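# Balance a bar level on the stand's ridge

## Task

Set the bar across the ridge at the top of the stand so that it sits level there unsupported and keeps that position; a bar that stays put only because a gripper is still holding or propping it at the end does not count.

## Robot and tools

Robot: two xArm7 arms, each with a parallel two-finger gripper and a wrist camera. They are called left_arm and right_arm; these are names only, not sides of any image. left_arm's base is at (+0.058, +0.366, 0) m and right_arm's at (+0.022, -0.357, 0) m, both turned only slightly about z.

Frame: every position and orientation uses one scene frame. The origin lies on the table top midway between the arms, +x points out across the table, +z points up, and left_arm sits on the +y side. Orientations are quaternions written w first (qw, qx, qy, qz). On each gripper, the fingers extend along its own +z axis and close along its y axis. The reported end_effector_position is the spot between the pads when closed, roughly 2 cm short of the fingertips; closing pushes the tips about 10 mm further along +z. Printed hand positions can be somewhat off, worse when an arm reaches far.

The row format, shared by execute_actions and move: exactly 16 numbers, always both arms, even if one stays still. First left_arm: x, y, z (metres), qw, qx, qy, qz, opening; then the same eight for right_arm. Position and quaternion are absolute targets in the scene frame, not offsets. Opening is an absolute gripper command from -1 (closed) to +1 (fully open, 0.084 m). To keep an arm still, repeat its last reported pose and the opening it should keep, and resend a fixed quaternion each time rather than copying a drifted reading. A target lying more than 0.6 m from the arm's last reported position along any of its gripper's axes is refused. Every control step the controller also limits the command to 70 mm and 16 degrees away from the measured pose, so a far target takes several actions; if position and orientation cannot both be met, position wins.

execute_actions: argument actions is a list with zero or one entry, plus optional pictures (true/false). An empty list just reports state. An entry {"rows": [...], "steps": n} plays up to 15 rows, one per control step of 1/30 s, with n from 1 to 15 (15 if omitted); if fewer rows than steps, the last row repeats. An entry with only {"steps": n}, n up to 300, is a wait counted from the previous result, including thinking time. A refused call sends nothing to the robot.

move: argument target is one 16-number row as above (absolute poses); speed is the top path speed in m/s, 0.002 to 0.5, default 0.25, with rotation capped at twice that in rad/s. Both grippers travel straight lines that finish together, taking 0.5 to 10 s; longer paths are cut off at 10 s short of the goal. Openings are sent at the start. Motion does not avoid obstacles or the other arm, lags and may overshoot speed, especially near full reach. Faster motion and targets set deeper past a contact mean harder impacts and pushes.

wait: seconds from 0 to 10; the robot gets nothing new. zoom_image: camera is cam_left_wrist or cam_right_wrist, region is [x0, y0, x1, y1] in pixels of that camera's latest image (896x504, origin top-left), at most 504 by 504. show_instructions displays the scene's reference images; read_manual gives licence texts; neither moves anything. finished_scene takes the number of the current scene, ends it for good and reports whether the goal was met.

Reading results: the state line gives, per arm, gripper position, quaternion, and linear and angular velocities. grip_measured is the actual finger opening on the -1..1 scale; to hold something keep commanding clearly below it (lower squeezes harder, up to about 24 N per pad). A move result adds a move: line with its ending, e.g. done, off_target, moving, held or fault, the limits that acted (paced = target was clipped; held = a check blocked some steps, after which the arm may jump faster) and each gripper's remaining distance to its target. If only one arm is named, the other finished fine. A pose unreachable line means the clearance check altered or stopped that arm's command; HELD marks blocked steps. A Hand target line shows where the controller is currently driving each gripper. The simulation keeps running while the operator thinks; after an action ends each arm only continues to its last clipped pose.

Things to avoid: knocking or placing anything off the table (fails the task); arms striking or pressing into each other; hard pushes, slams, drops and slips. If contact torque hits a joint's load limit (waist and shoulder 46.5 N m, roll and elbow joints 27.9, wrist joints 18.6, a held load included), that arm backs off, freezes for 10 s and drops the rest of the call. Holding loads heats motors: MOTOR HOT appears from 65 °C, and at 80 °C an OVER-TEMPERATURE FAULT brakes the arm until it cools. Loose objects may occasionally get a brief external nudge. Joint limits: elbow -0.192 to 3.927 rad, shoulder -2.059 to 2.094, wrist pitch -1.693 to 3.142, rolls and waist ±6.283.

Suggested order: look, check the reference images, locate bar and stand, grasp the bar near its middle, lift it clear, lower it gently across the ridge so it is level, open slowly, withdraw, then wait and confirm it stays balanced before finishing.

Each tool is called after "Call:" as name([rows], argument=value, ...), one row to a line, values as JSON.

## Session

Scene 1 is done. For scene 2, I'll go straight to the same overhead view.

Call:
move(target=[0.40, 0.12, 0.50, 0, 0.707, 0.707, 0, 1, 0.40, -0.25, 0.50, 0, 0.707, -0.707, 0, 1])

action 0: the call puts the target (left_arm/x, left_arm/y, left_arm/z) 0.724 m from left_arm's end_effector_position in the last result along the gripper's own z axis as it stood there; a target may be at most 0.6 m away along each of those axes, so nothing of the call was run and nothing moved. Command a nearer target, and go on from there in a later call.

Call:
execute_actions(actions=[])

Scene clock: 0.00 s of 4100.00 s.
left_arm: end_effector_position=(+0.4987, +0.9739, +0.1565) grip_measured=+1.00 end_effector_quat_wxyz=(+0.557, -0.588, +0.585, -0.034) end_effector_velocity=(+0.000, -0.000, -0.000) end_effector_angular_velocity=(-0.000, +0.001, -0.001) | right_arm: end_effector_position=(+0.4703, -0.3955, +0.1804) grip_measured=+1.00 end_effector_quat_wxyz=(+0.631, -0.579, +0.344, -0.384) end_effector_velocity=(+0.000, -0.001, +0.000) end_effector_angular_velocity=(+0.000, -0.001, -0.002)
Joint positions: left_arm=[ 1.487  0.897 -0.785  1.699 -2.96   0.115 -0.38   0.084] | right_arm=[-0.14   0.2   -0.517  0.404  2.106  1.633 -1.332  0.084]
Joint velocities: left_arm=[-0.     0.001 -0.    -0.     0.     0.     0.001  0.   ] | right_arm=[-0.002 -0.    -0.     0.     0.     0.001  0.     0.   ]
Motor temperatures (°C, as the motors report them): left_arm=[29 33 28 34 30 36 31] | right_arm=[33 29 31 35 31 34 30]
Hand target (left_arm): +0.499, +0.974, +0.156; +0.557, -0.588, +0.585, -0.034
Hand target (right_arm): +0.470, -0.396, +0.180; +0.631, -0.579, +0.344, -0.384
camera_calibration (this result's frames):
cam_left_wrist: T_world_to_cam=[[-0.664146, 0.297112, -0.686028, 0.173595], [-0.301017, 0.733689, 0.60917, -0.586915], [0.684323, 0.611084, -0.397841, -0.742762], [0, 0, 0, 1]] pos_world=[0.446911, 0.832926, 0.181121]
cam_right_wrist: T_world_to_cam=[[0.0782371, 0.0474491, -0.995805, 0.192788], [-0.485876, 0.874021, 0.00347249, 0.642716], [0.870519, 0.483566, 0.0914352, -0.1018], [0, 0, 0, 1]] pos_world=[0.385816, -0.521668, 0.199056]

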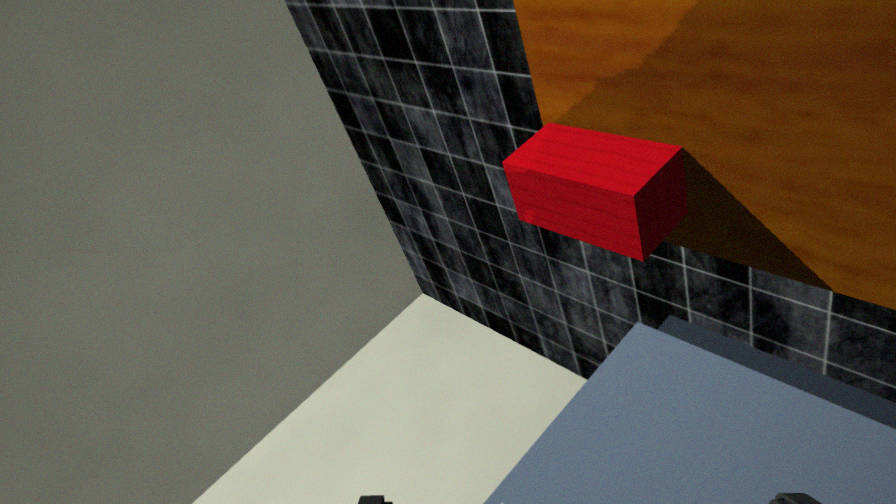

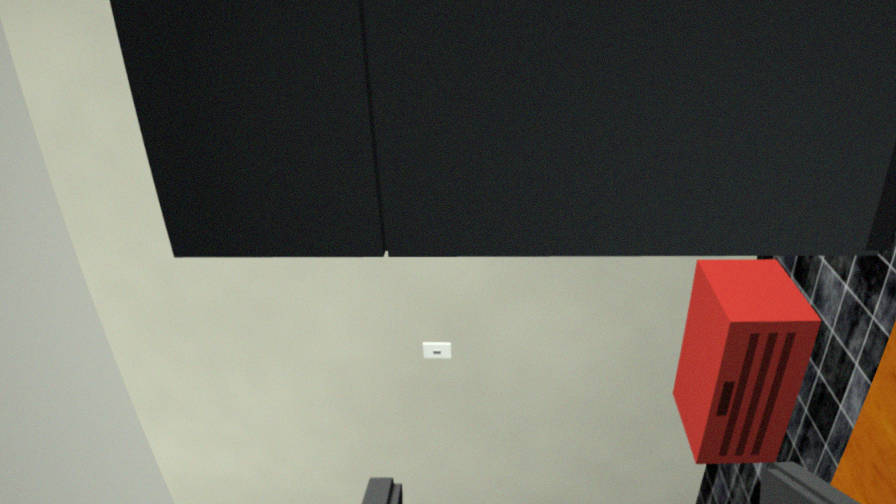

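The left arm starts far off to the side, so I'll bring it over in two steps.

Call:
move(target=[0.45, 0.55, 0.45, 0, 0.707, 0.707, 0, 1, 0.40, -0.25, 0.50, 0, 0.707, -0.707, 0, 1])

Scene clock: 13.27 s of 4100.00 s.
left_arm: end_effector_position=(+0.4520, +0.5486, +0.4493) grip_measured=+1.00 end_effector_quat_wxyz=(-0.016, +0.708, +0.706, -0.008) end_effector_velocity=(+0.001, -0.002, +0.002) end_effector_angular_velocity=(+0.005, -0.015, +0.000) | right_arm: end_effector_position=(+0.3996, -0.2489, +0.5002) grip_measured=+1.00 end_effector_quat_wxyz=(-0.001, +0.707, -0.708, +0.001) end_effector_velocity=(-0.000, +0.001, +0.001) end_effector_angular_velocity=(-0.002, +0.005, +0.002)
Joint positions: left_arm=[ 1.045 -0.041 -0.697  1.731 -6.284  1.787 -1.123  0.084] | right_arm=[-0.563 -0.148  0.658  1.8    0.097  1.914  1.764  0.084]
Joint velocities: left_arm=[-0.273 -0.011  0.267 -0.015 -0.001 -0.016 -0.006  0.   ] | right_arm=[ 0.003  0.012  0.009  0.016 -0.008  0.011  0.008  0.   ]
Motor temperatures (°C, as the motors report them): left_arm=[29 34 29 36 30 36 31] | right_arm=[33 29 31 38 31 34 30]
Hand target (left_arm): +0.452, +0.548, +0.449; -0.016, +0.707, +0.707, -0.007
Hand target (right_arm): +0.400, -0.249, +0.500; -0.001, +0.707, -0.708, +0.000
Off the commanded pose (left_arm): 0.003 m, 2 deg.
Off the commanded pose (right_arm): 0.001 m, 0 deg.
joint sent to its limit (left arm) — the command would take joint 5 (forearm roll) past its lower limit, so that joint was sent only as far as its limit.
After step 90, 3.50 s passed at rest.
move: done
camera_calibration (this result's frames):
cam_left_wrist: T_world_to_cam=[[0.999873, -0.00543596, -0.0150081, -0.417823], [-0.00583113, -0.999634, -0.0264132, 0.63572], [-0.014859, 0.0264974, -0.999538, 0.572651], [0, 0, 0, 1]] pos_world=[0.429986, 0.618043, 0.582908]
cam_right_wrist: T_world_to_cam=[[-0.999853, 0.0170351, -0.00206246, 0.43597], [0.0169897, 0.999649, 0.0203179, 0.300992], [0.00240786, 0.0202799, -0.999791, 0.637015], [0, 0, 0, 1]] pos_world=[0.429259, -0.321231, 0.631666]

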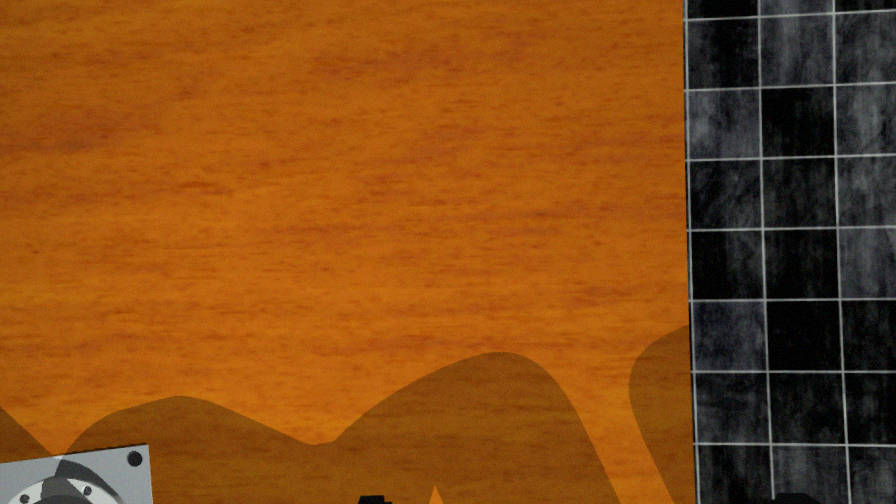

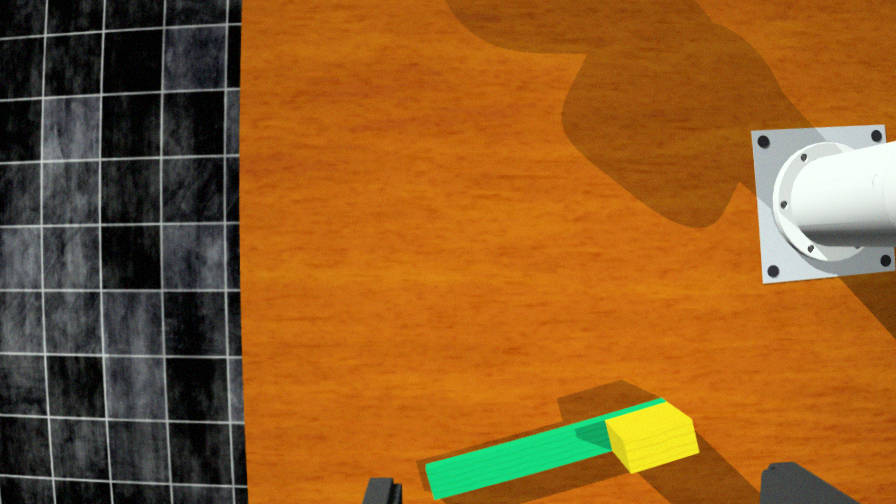

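This bar has a yellow block on one end. I still need to find the stand, so I'll shift both cameras toward the middle of the table.

Call:
move(target=[0.40, 0.25, 0.50, 0, 0.707, 0.707, 0, 1, 0.35, -0.05, 0.50, 0, 0.707, -0.707, 0, 1])

Scene clock: 19.20 s of 4100.00 s.
left_arm: end_effector_position=(+0.4005, +0.2503, +0.5000) grip_measured=+1.00 end_effector_quat_wxyz=(+0.001, +0.707, +0.707, -0.000) end_effector_velocity=(+0.000, +0.000, -0.001) end_effector_angular_velocity=(-0.017, +0.005, +0.001) | right_arm: end_effector_position=(+0.3506, -0.0501, +0.5000) grip_measured=+1.00 end_effector_quat_wxyz=(-0.000, +0.707, -0.707, -0.001) end_effector_velocity=(-0.001, +0.001, -0.000) end_effector_angular_velocity=(-0.002, +0.002, +0.004)
Joint positions: left_arm=[-0.421 -0.217 -0.001  1.693 -6.284  1.909 -1.895  0.084] | right_arm=[-0.185  0.191  1.067  2.063 -0.179  1.963  2.447  0.084]
Joint velocities: left_arm=[-0.092 -0.001  0.083 -0.003 -0.    -0.003 -0.012 -0.   ] | right_arm=[ 0.006  0.003  0.001  0.003 -0.003  0.004  0.001  0.   ]
Motor temperatures (°C, as the motors report them): left_arm=[29 34 29 37 30 36 31] | right_arm=[33 29 31 39 31 34 30]
Hand target (left_arm): +0.400, +0.250, +0.500; +0.001, +0.707, +0.707, -0.001
Hand target (right_arm): +0.351, -0.050, +0.500; -0.000, +0.707, -0.707, -0.001
Off the commanded pose (left_arm): 0.001 m, 0 deg.
Off the commanded pose (right_arm): 0.001 m, 0 deg.
joint sent to its limit (left arm) — the command would take joint 5 (forearm roll) past its lower limit, so that joint was sent only as far as its limit.
After step 90, 0.90 s passed at rest.
move: done
camera_calibration (this result's frames):
cam_left_wrist: T_world_to_cam=[[0.999814, -0.00377622, 0.0188987, -0.384563], [-0.00352348, -0.999904, -0.0133888, 0.331224], [0.0189475, 0.0133197, -0.999732, 0.620312], [0, 0, 0, 1]] pos_world=[0.373905, 0.321477, 0.631848]
cam_right_wrist: T_world_to_cam=[[-0.999863, 0.0164522, 0.00158848, 0.381741], [0.0164824, 0.999635, 0.0214173, 0.102677], [-0.00123554, 0.0214405, -0.999769, 0.634232], [0, 0, 0, 1]] pos_world=[0.38078, -0.122518, 0.63128]

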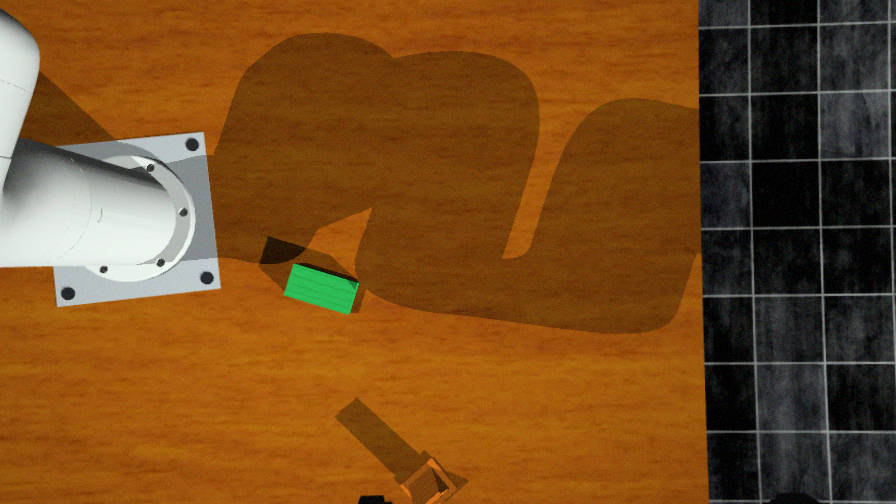

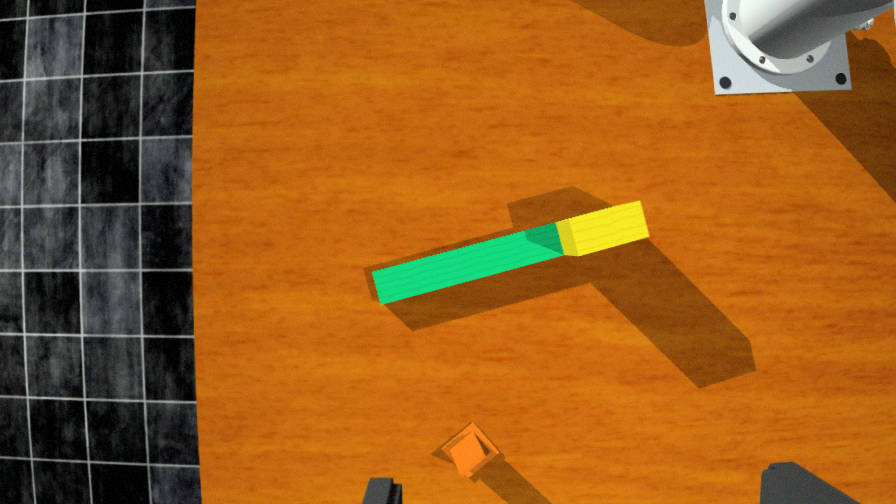

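The stand is the orange one at about (0.36, 0.08). The green box in the left view is a distractor that I'll stay away from. This bar is about 26 cm long with the block on its −x end, so I need a closer look to estimate its balance point.

Call:
move(target=[0.40, 0.25, 0.50, 0, 0.707, 0.707, 0, 1, 0.32, -0.122, 0.40, 0, 0.126, -0.992, 0, 1])

Scene clock: 33.70 s of 4100.00 s.
left_arm: end_effector_position=(+0.4000, +0.2500, +0.5000) grip_measured=+1.00 end_effector_quat_wxyz=(+0.000, +0.707, +0.707, -0.000) end_effector_velocity=(-0.000, -0.000, +0.000) end_effector_angular_velocity=(-0.000, -0.000, -0.000) | right_arm: end_effector_position=(+0.3199, -0.1214, +0.4001) grip_measured=+1.00 end_effector_quat_wxyz=(+0.001, -0.127, +0.992, -0.001) end_effector_velocity=(-0.000, +0.000, -0.001) end_effector_angular_velocity=(+0.002, -0.000, -0.005)
Joint positions: left_arm=[-0.43  -0.217  0.005  1.693 -6.282  1.91  -1.898  0.084] | right_arm=[-0.489 -0.486  0.781  1.321  0.335  1.674  3.224  0.084]
Joint velocities: left_arm=[-0.001 -0.001 -0.    -0.     0.    -0.    -0.001  0.   ] | right_arm=[ 0.002 -0.002 -0.002 -0.004  0.003 -0.002  0.004 -0.   ]
Motor temperatures (°C, as the motors report them): left_arm=[29 34 29 38 30 36 31] | right_arm=[33 29 31 40 31 34 30]
Hand target (left_arm): +0.400, +0.250, +0.500; +0.000, +0.707, +0.707, -0.000
Hand target (right_arm): +0.320, -0.121, +0.400; +0.000, -0.127, +0.992, -0.001
Off the commanded pose (left_arm): 0.000 m, 0 deg.
Off the commanded pose (right_arm): 0.001 m, 0 deg.
After step 90, 8.40 s passed at rest.
move: done
camera_calibration (this result's frames):
cam_left_wrist: T_world_to_cam=[[0.999823, -0.00382317, 0.018443, -0.383802], [-0.00355689, -0.999889, -0.0144492, 0.33146], [0.0184962, 0.0143811, -0.999725, 0.620262], [0, 0, 0, 1]] pos_world=[0.37344, 0.321036, 0.631959]
cam_right_wrist: T_world_to_cam=[[-0.236808, 0.971556, -0.00142491, 0.225362], [0.97135, 0.236787, 0.0202958, -0.221015], [0.0200559, 0.00342211, -0.999793, 0.526891], [0, 0, 0, 1]] pos_world=[0.257483, -0.168421, 0.531589]

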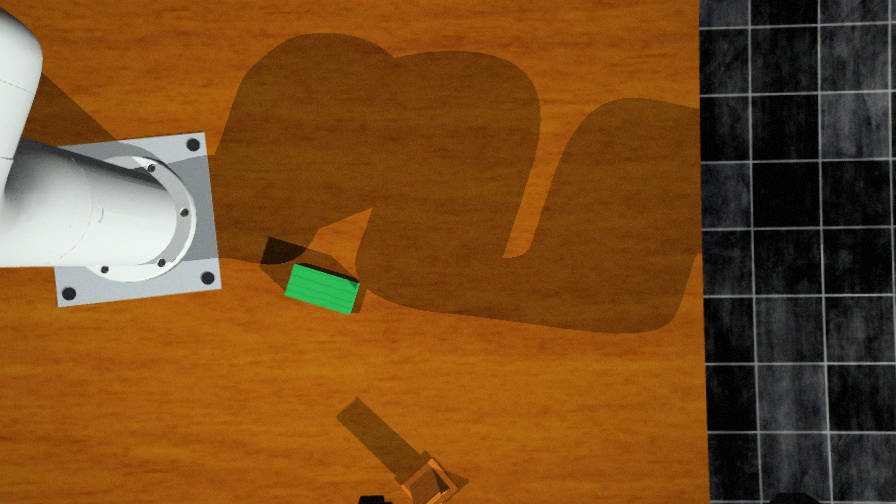

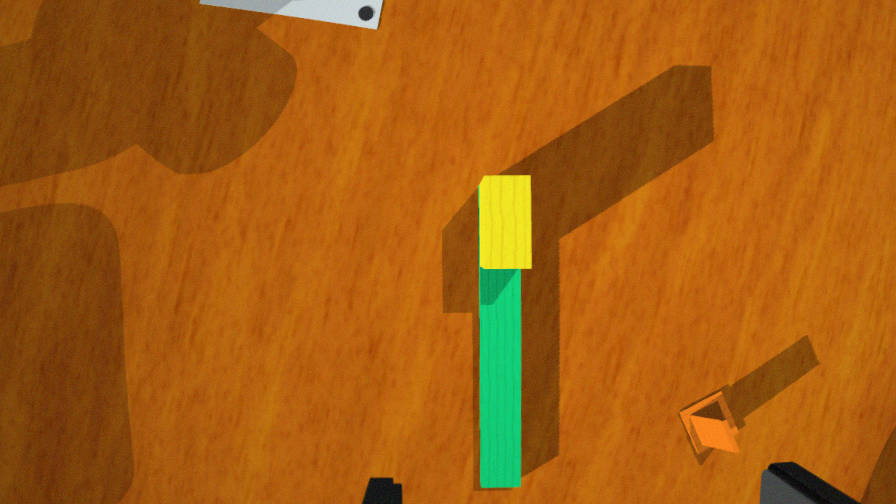

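Call:
zoom_image(camera="cam_right_wrist", region=[392, 160, 728, 496])

Region (392, 160, 728, 496) of cam_right_wrist's 896x504 image, scaled by 1.500, with more detail than that image has.

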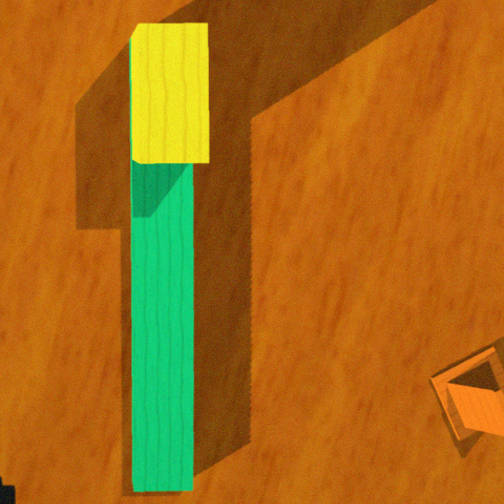

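Call:
zoom_image(camera="cam_right_wrist", region=[660, 370, 780, 470])

Region (660, 370, 780, 470) of cam_right_wrist's 896x504 image, scaled by 4.200, with more detail than that image has.

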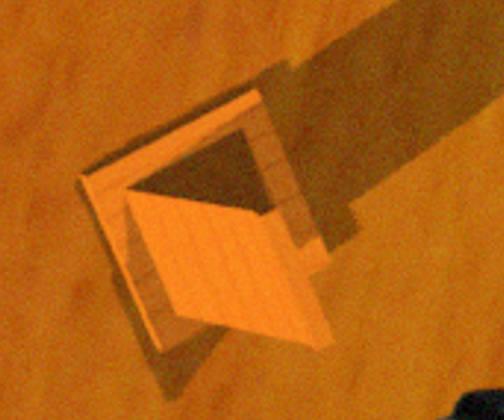

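From the camera geometry I estimate these dimensions:

| Part | Size |
|---|---|
| Bar length | about 24.6 cm |
| Thin part thickness | about 2.2 cm |
| Block length | about 6.3 cm |
| Block height | about 10.5 cm |

That puts the balance point about 7.8 cm from the block end. The gripper body can't fit that close to the block, so I'll grip 11 cm from the block end and offset the placement by the difference.

Call:
move(target=[0.40, 0.25, 0.50, 0, 0.707, 0.707, 0, 1, 0.3147, -0.1113, 0.14, 0, 0.126, -0.992, 0, 1])

Scene clock: 79.17 s of 4100.00 s.
left_arm: end_effector_position=(+0.4000, +0.2500, +0.5000) grip_measured=+1.00 end_effector_quat_wxyz=(+0.000, +0.707, +0.707, +0.000) end_effector_velocity=(+0.001, +0.001, -0.001) end_effector_angular_velocity=(+0.001, +0.003, +0.002) | right_arm: end_effector_position=(+0.3154, -0.1108, +0.1402) grip_measured=+1.00 end_effector_quat_wxyz=(+0.000, -0.126, +0.992, +0.000) end_effector_velocity=(-0.001, +0.000, -0.003) end_effector_angular_velocity=(-0.003, +0.003, -0.000)
Joint positions: left_arm=[-0.43  -0.217  0.005  1.693 -6.282  1.91  -1.898  0.084] | right_arm=[-0.542 -0.412  1.136  0.681  0.475  0.919  3.216  0.084]
Joint velocities: left_arm=[ 0.001  0.002  0.001 -0.     0.     0.001 -0.    -0.   ] | right_arm=[-0.007  0.007  0.011 -0.001 -0.004 -0.005  0.005 -0.   ]
Motor temperatures (°C, as the motors report them): left_arm=[29 34 29 39 30 36 31] | right_arm=[33 29 32 42 31 34 30]
Hand target (left_arm): +0.400, +0.250, +0.500; +0.000, +0.707, +0.707, -0.000
Hand target (right_arm): +0.315, -0.111, +0.140; -0.000, -0.126, +0.992, +0.000
Off the commanded pose (left_arm): 0.000 m, 0 deg.
Off the commanded pose (right_arm): 0.001 m, 0 deg.
After step 90, 40.77 s passed at rest.
move: done
camera_calibration (this result's frames):
cam_left_wrist: T_world_to_cam=[[0.999822, -0.0038281, 0.0184514, -0.383803], [-0.00356136, -0.999889, -0.0144679, 0.331467], [0.0185047, 0.0143996, -0.999725, 0.620255], [0, 0, 0, 1]] pos_world=[0.373438, 0.32103, 0.631962]
cam_right_wrist: T_world_to_cam=[[-0.234762, 0.972052, 0.00113627, 0.212663], [0.971866, 0.234694, 0.0198691, -0.21416], [0.0190471, 0.0057688, -0.999802, 0.267645], [0, 0, 0, 1]] pos_world=[0.252962, -0.158002, 0.271605]

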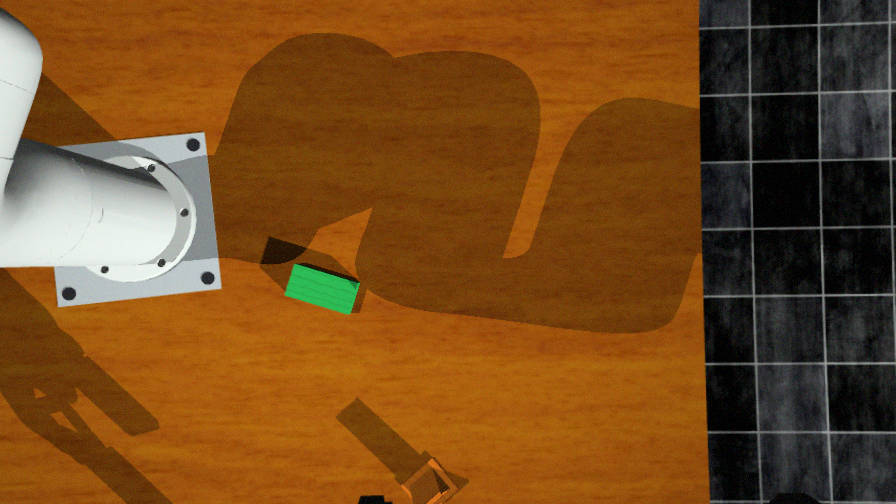

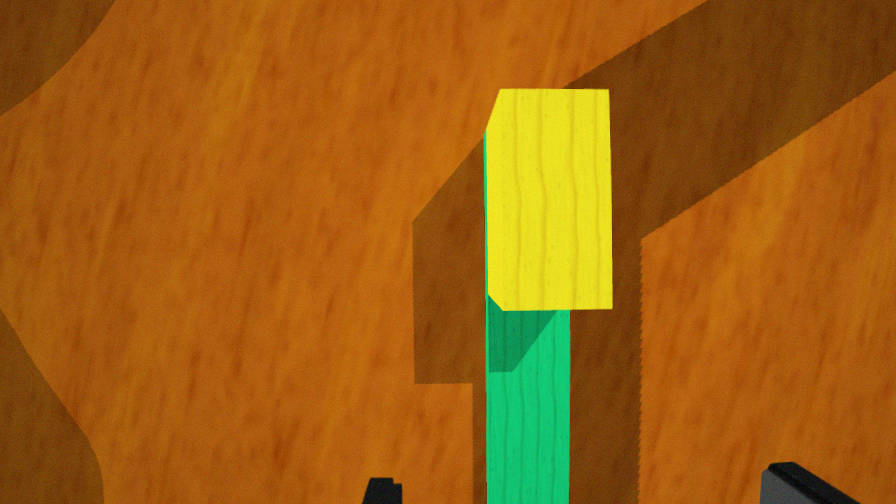

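Before picking it up, I'll measure the block's height by gently touching its top with the closed gripper. The balance-point estimate depends heavily on that height.

Call:
move(target=[0.40, 0.25, 0.50, 0, 0.707, 0.707, 0, 1, 0.2328, -0.1308, 0.16, 0, 0.126, -0.992, 0, -1])

Call:
move(target=[0.40, 0.25, 0.50, 0, 0.707, 0.707, 0, 1, 0.2328, -0.1308, 0.10, 0, 0.126, -0.992, 0, -1], speed=0.015)

Scene clock: 98.80 s of 4100.00 s.
left_arm: end_effector_position=(+0.4000, +0.2500, +0.5000) grip_measured=+1.00 end_effector_quat_wxyz=(-0.000, +0.707, +0.707, -0.000) end_effector_velocity=(+0.000, +0.000, -0.000) end_effector_angular_velocity=(-0.000, +0.000, +0.000) | right_arm: end_effector_position=(+0.2326, -0.1305, +0.1598) grip_measured=-1.00 end_effector_quat_wxyz=(-0.000, -0.126, +0.992, +0.000) end_effector_velocity=(-0.002, -0.001, +0.001) end_effector_angular_velocity=(-0.003, +0.000, +0.003)
Joint positions: left_arm=[-0.43  -0.217  0.005  1.693 -6.282  1.91  -1.898  0.084] | right_arm=[-0.223 -0.775  0.905  0.5    0.651  1.139  3.164  0.   ]
Joint velocities: left_arm=[-0.     0.     0.001  0.    -0.    -0.     0.     0.   ] | right_arm=[ 0.006 -0.008 -0.004 -0.003 -0.001  0.007 -0.001  0.   ]
Motor temperatures (°C, as the motors report them): left_arm=[29 34 29 39 30 36 31] | right_arm=[33 29 32 41 31 34 30]
Hand target (left_arm): +0.400, +0.250, +0.500; -0.000, +0.707, +0.707, +0.000
Hand target (right_arm): +0.232, -0.130, +0.160; -0.000, -0.126, +0.992, -0.000
Off the commanded pose (left_arm): 0.000 m, 0 deg.
Off the commanded pose (right_arm): 0.000 m, 0 deg.
After step 90, 15.63 s passed at rest.
move: done
camera_calibration (this result's frames):
cam_left_wrist: T_world_to_cam=[[0.999822, -0.00382803, 0.0184512, -0.383803], [-0.00356129, -0.999889, -0.014468, 0.331467], [0.0185045, 0.0143997, -0.999725, 0.620255], [0, 0, 0, 1]] pos_world=[0.373438, 0.32103, 0.631962]
cam_right_wrist: T_world_to_cam=[[-0.235146, 0.97196, 0.000336452, 0.212585], [0.971789, 0.235098, 0.0188309, -0.129271], [0.0182238, 0.00475497, -0.999823, 0.289012], [0, 0, 0, 1]] pos_world=[0.170346, -0.177607, 0.291323]

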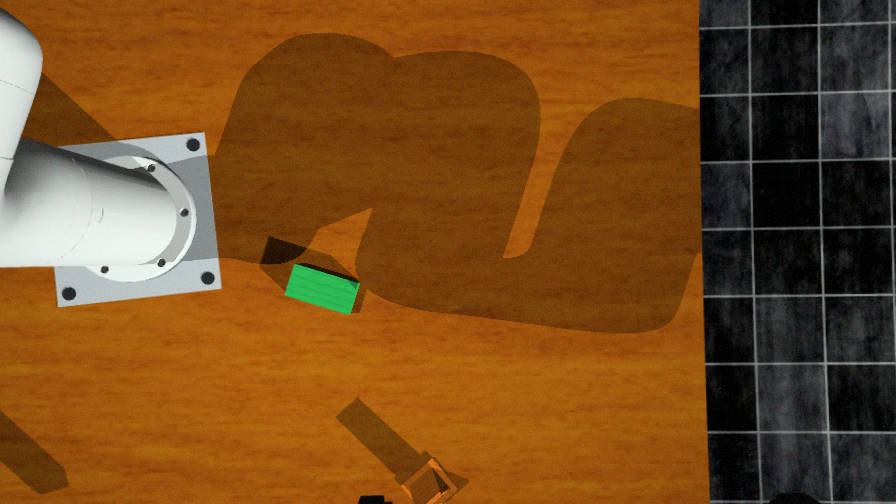

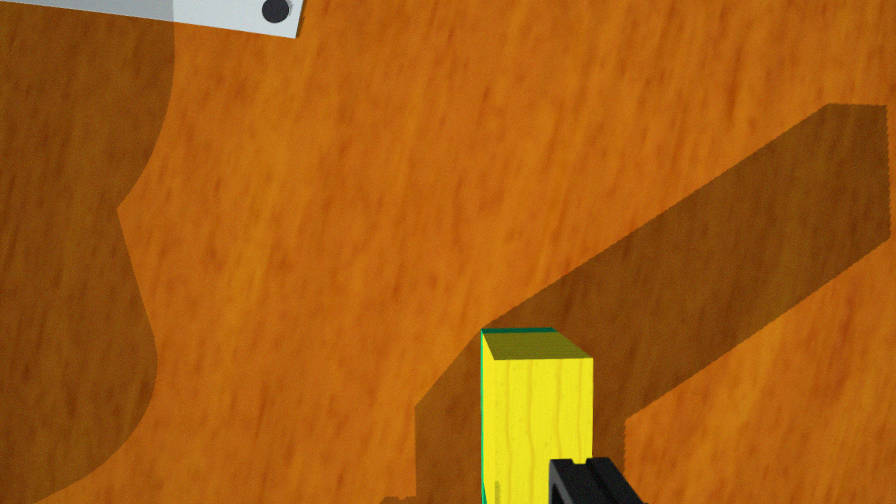

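Scene clock: 103.00 s of 4100.00 s.
left_arm: end_effector_position=(+0.4000, +0.2500, +0.5000) grip_measured=+1.00 end_effector_quat_wxyz=(-0.000, +0.707, +0.707, +0.000) end_effector_velocity=(-0.000, -0.000, +0.001) end_effector_angular_velocity=(-0.001, -0.002, -0.003) | right_arm: end_effector_position=(+0.2348, -0.1288, +0.1025) grip_measured=-1.00 end_effector_quat_wxyz=(+0.003, -0.126, +0.992, +0.002) end_effector_velocity=(+0.000, -0.000, -0.002) end_effector_angular_velocity=(+0.000, +0.001, -0.002)
Joint positions: left_arm=[-0.43  -0.217  0.005  1.693 -6.282  1.91  -1.898  0.084] | right_arm=[-0.272 -0.651  1.067  0.42   0.735  0.912  3.151  0.   ]
Joint velocities: left_arm=[-0.002 -0.002  0.001  0.    -0.    -0.     0.001 -0.   ] | right_arm=[-0.003  0.009  0.005 -0.002  0.    -0.01   0.002  0.   ]
Motor temperatures (°C, as the motors report them): left_arm=[29 34 29 39 30 36 31] | right_arm=[33 29 32 41 31 34 30]
Hand target (left_arm): +0.400, +0.250, +0.500; -0.000, +0.707, +0.707, +0.000
Hand target (right_arm): +0.233, -0.131, +0.100; -0.000, -0.126, +0.992, +0.000
Off the commanded pose (left_arm): 0.000 m, 0 deg.
Off the commanded pose (right_arm): 0.004 m, 0 deg.
move: off_target (right_arm)
camera_calibration (this result's frames):
cam_left_wrist: T_world_to_cam=[[0.999822, -0.00382824, 0.0184512, -0.383803], [-0.00356149, -0.999889, -0.0144682, 0.331467], [0.0185045, 0.0143999, -0.999725, 0.620255], [0, 0, 0, 1]] pos_world=[0.373438, 0.32103, 0.631962]
cam_right_wrist: T_world_to_cam=[[-0.235075, 0.971971, 0.00353383, 0.211168], [0.971668, 0.234907, 0.0260672, -0.131475], [0.0245064, 0.00956145, -0.999654, 0.230786], [0, 0, 0, 1]] pos_world=[0.171735, -0.176572, 0.233387]

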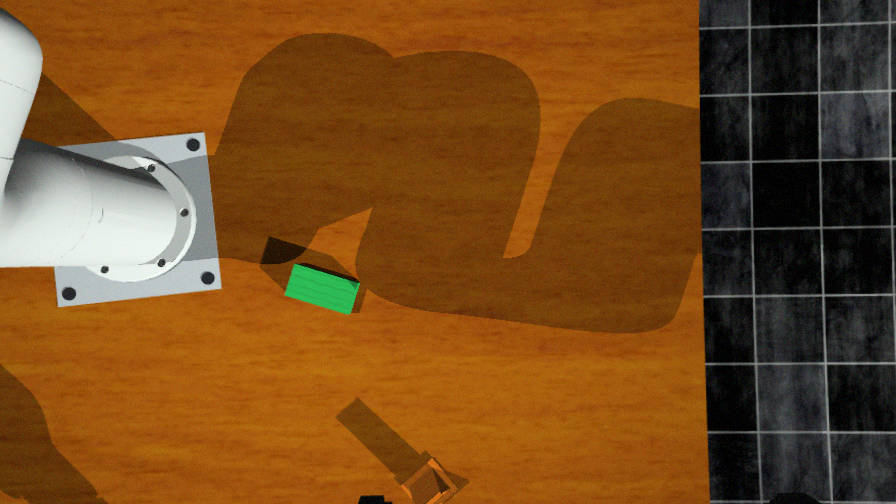

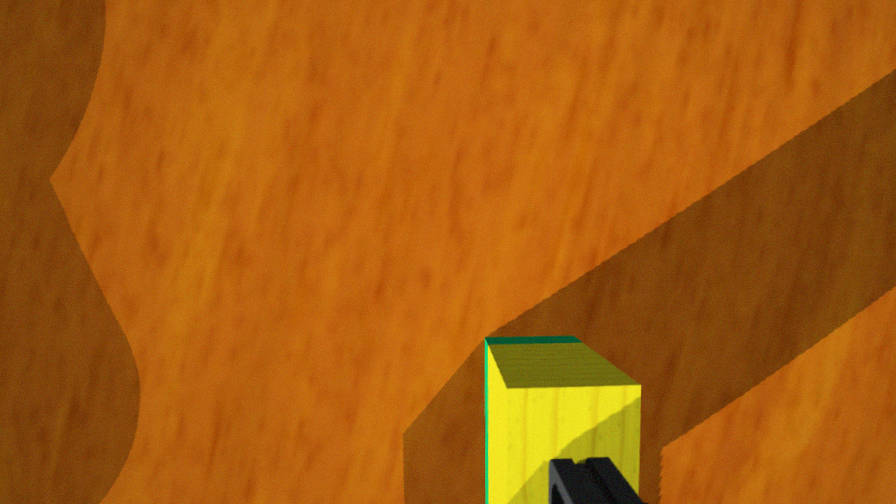

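The gripper touched at z ≈ 0.103, so the block top is at about 8.4 cm. Next I need the thickness of the thin part, so I'll zoom in on the end face.

Call:
zoom_image(camera="cam_right_wrist", region=[470, 320, 590, 400])

Region (470, 320, 590, 400) of cam_right_wrist's 896x504 image, scaled by 4.200, with more detail than that image has.

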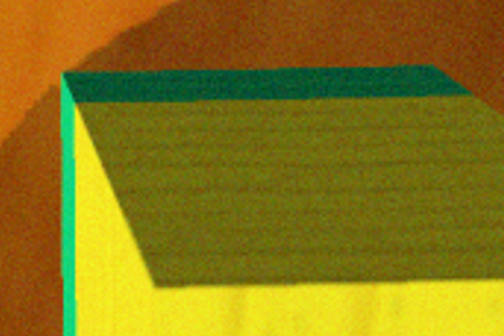

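The thin part is about 1.7 cm thick, which gives a balance point of about 7.8 cm from the block end, assuming both parts have the same density. I'll grip about 11.3 cm from the block end.

Call:
move(target=[0.40, 0.25, 0.50, 0, 0.707, 0.707, 0, 1, 0.2328, -0.1308, 0.16, 0, 0.126, -0.992, 0, 1])

Call:
move(target=[0.40, 0.25, 0.50, 0, 0.707, 0.707, 0, 1, 0.3105, -0.112, 0.14, 0, 0.126, -0.992, 0, 1])

Scene clock: 125.43 s of 4100.00 s.
left_arm: end_effector_position=(+0.4000, +0.2500, +0.5000) grip_measured=+1.00 end_effector_quat_wxyz=(+0.000, +0.707, +0.707, +0.000) end_effector_velocity=(-0.000, -0.001, -0.000) end_effector_angular_velocity=(+0.000, +0.001, -0.001) | right_arm: end_effector_position=(+0.2326, -0.1311, +0.1597) grip_measured=+1.00 end_effector_quat_wxyz=(-0.000, -0.126, +0.992, -0.000) end_effector_velocity=(+0.000, +0.000, +0.002) end_effector_angular_velocity=(+0.003, -0.002, +0.000)
Joint positions: left_arm=[-0.43  -0.217  0.005  1.693 -6.282  1.91  -1.898  0.084] | right_arm=[-0.223 -0.777  0.904  0.499  0.652  1.14   3.163  0.084]
Joint velocities: left_arm=[-0.002  0.001  0.    -0.     0.     0.    -0.     0.   ] | right_arm=[ 0.001 -0.004 -0.005  0.003 -0.     0.005 -0.001 -0.   ]
Motor temperatures (°C, as the motors report them): left_arm=[29 34 29 39 30 36 31] | right_arm=[33 29 32 37 32 34 30]
Hand target (left_arm): +0.400, +0.250, +0.500; -0.000, +0.707, +0.707, +0.000
Hand target (right_arm): +0.233, -0.131, +0.160; +0.000, -0.126, +0.992, -0.000
Off the commanded pose (left_arm): 0.000 m, 0 deg.
Off the commanded pose (right_arm): 0.000 m, 0 deg.
After step 90, 18.50 s passed at rest.
move: done
camera_calibration (this result's frames):
cam_left_wrist: T_world_to_cam=[[0.999822, -0.00382807, 0.0184516, -0.383803], [-0.00356132, -0.999889, -0.0144679, 0.331467], [0.0185049, 0.0143996, -0.999725, 0.620255], [0, 0, 0, 1]] pos_world=[0.373438, 0.32103, 0.631962]
cam_right_wrist: T_world_to_cam=[[-0.234994, 0.971997, -0.000253001, 0.213209], [0.971822, 0.234956, 0.0188881, -0.129128], [0.0184186, 0.0041927, -0.999822, 0.288823], [0, 0, 0, 1]] pos_world=[0.170273, -0.17811, 0.291264]

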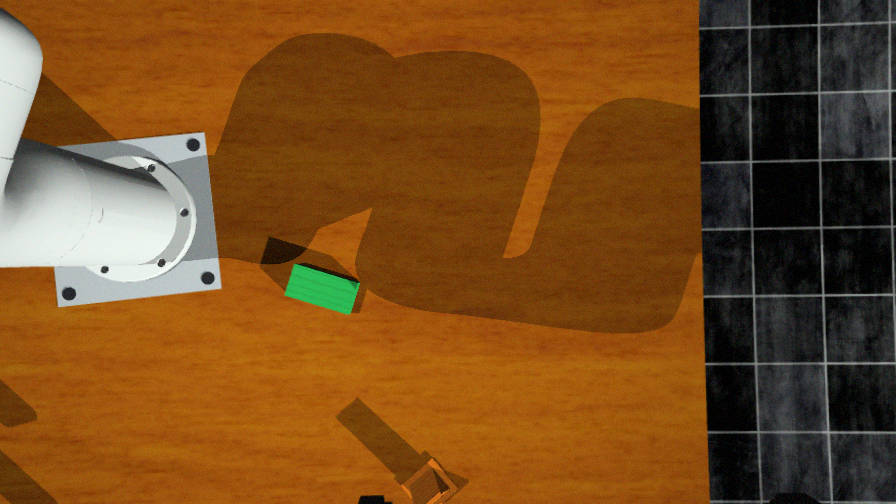

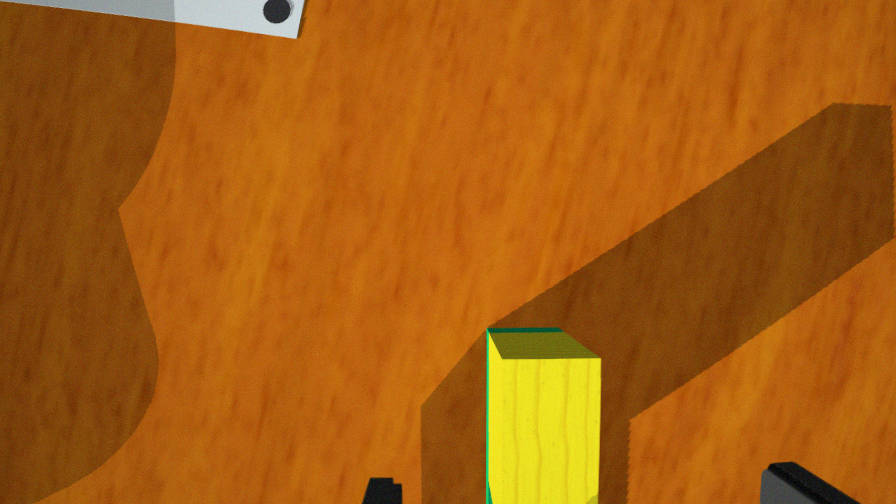

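Scene clock: 126.43 s of 4100.00 s.
left_arm: end_effector_position=(+0.4000, +0.2500, +0.5000) grip_measured=+1.00 end_effector_quat_wxyz=(+0.000, +0.707, +0.707, -0.000) end_effector_velocity=(-0.000, +0.001, +0.000) end_effector_angular_velocity=(-0.001, -0.000, +0.002) | right_arm: end_effector_position=(+0.3106, -0.1123, +0.1401) grip_measured=+1.00 end_effector_quat_wxyz=(+0.000, -0.126, +0.992, +0.000) end_effector_velocity=(+0.002, +0.000, -0.001) end_effector_angular_velocity=(-0.002, +0.001, -0.002)
Joint positions: left_arm=[-0.43  -0.217  0.005  1.693 -6.282  1.91  -1.898  0.084] | right_arm=[-0.529 -0.439  1.127  0.668  0.5    0.929  3.201  0.084]
Joint velocities: left_arm=[ 0.001 -0.001  0.001  0.    -0.     0.    -0.    -0.   ] | right_arm=[-0.013  0.01   0.011  0.006 -0.008 -0.003  0.006  0.   ]
Motor temperatures (°C, as the motors report them): left_arm=[29 34 29 39 30 36 31] | right_arm=[33 29 32 37 32 34 30]
Hand target (left_arm): +0.400, +0.250, +0.500; +0.000, +0.707, +0.707, -0.000
Hand target (right_arm): +0.311, -0.112, +0.140; +0.000, -0.126, +0.992, +0.000
Off the commanded pose (left_arm): 0.000 m, 0 deg.
Off the commanded pose (right_arm): 0.000 m, 0 deg.
move: done
camera_calibration (this result's frames):
cam_left_wrist: T_world_to_cam=[[0.999822, -0.00382804, 0.0184513, -0.383803], [-0.0035613, -0.999889, -0.0144679, 0.331467], [0.0185047, 0.0143996, -0.999725, 0.620255], [0, 0, 0, 1]] pos_world=[0.373438, 0.32103, 0.631962]
cam_right_wrist: T_world_to_cam=[[-0.234787, 0.972047, 0.000417822, 0.213132], [0.971852, 0.234732, 0.0201099, -0.209232], [0.0194497, 0.00512761, -0.999798, 0.267492], [0, 0, 0, 1]] pos_world=[0.248181, -0.159433, 0.271556]

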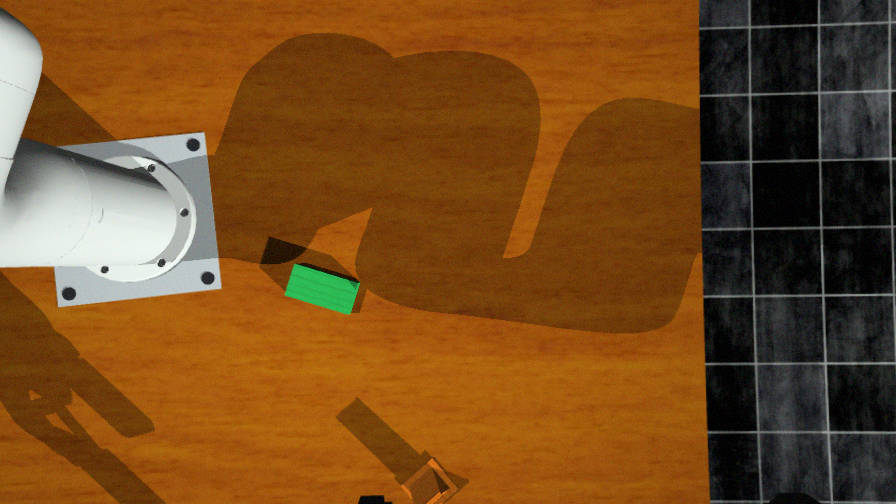

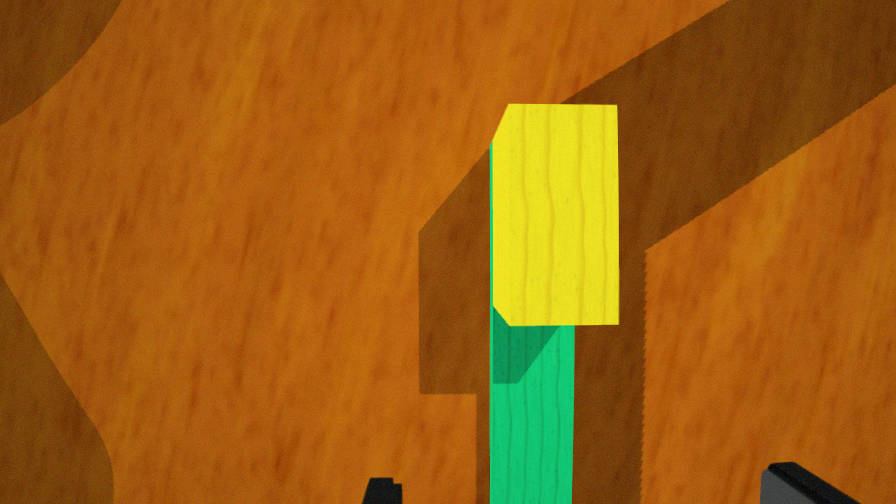

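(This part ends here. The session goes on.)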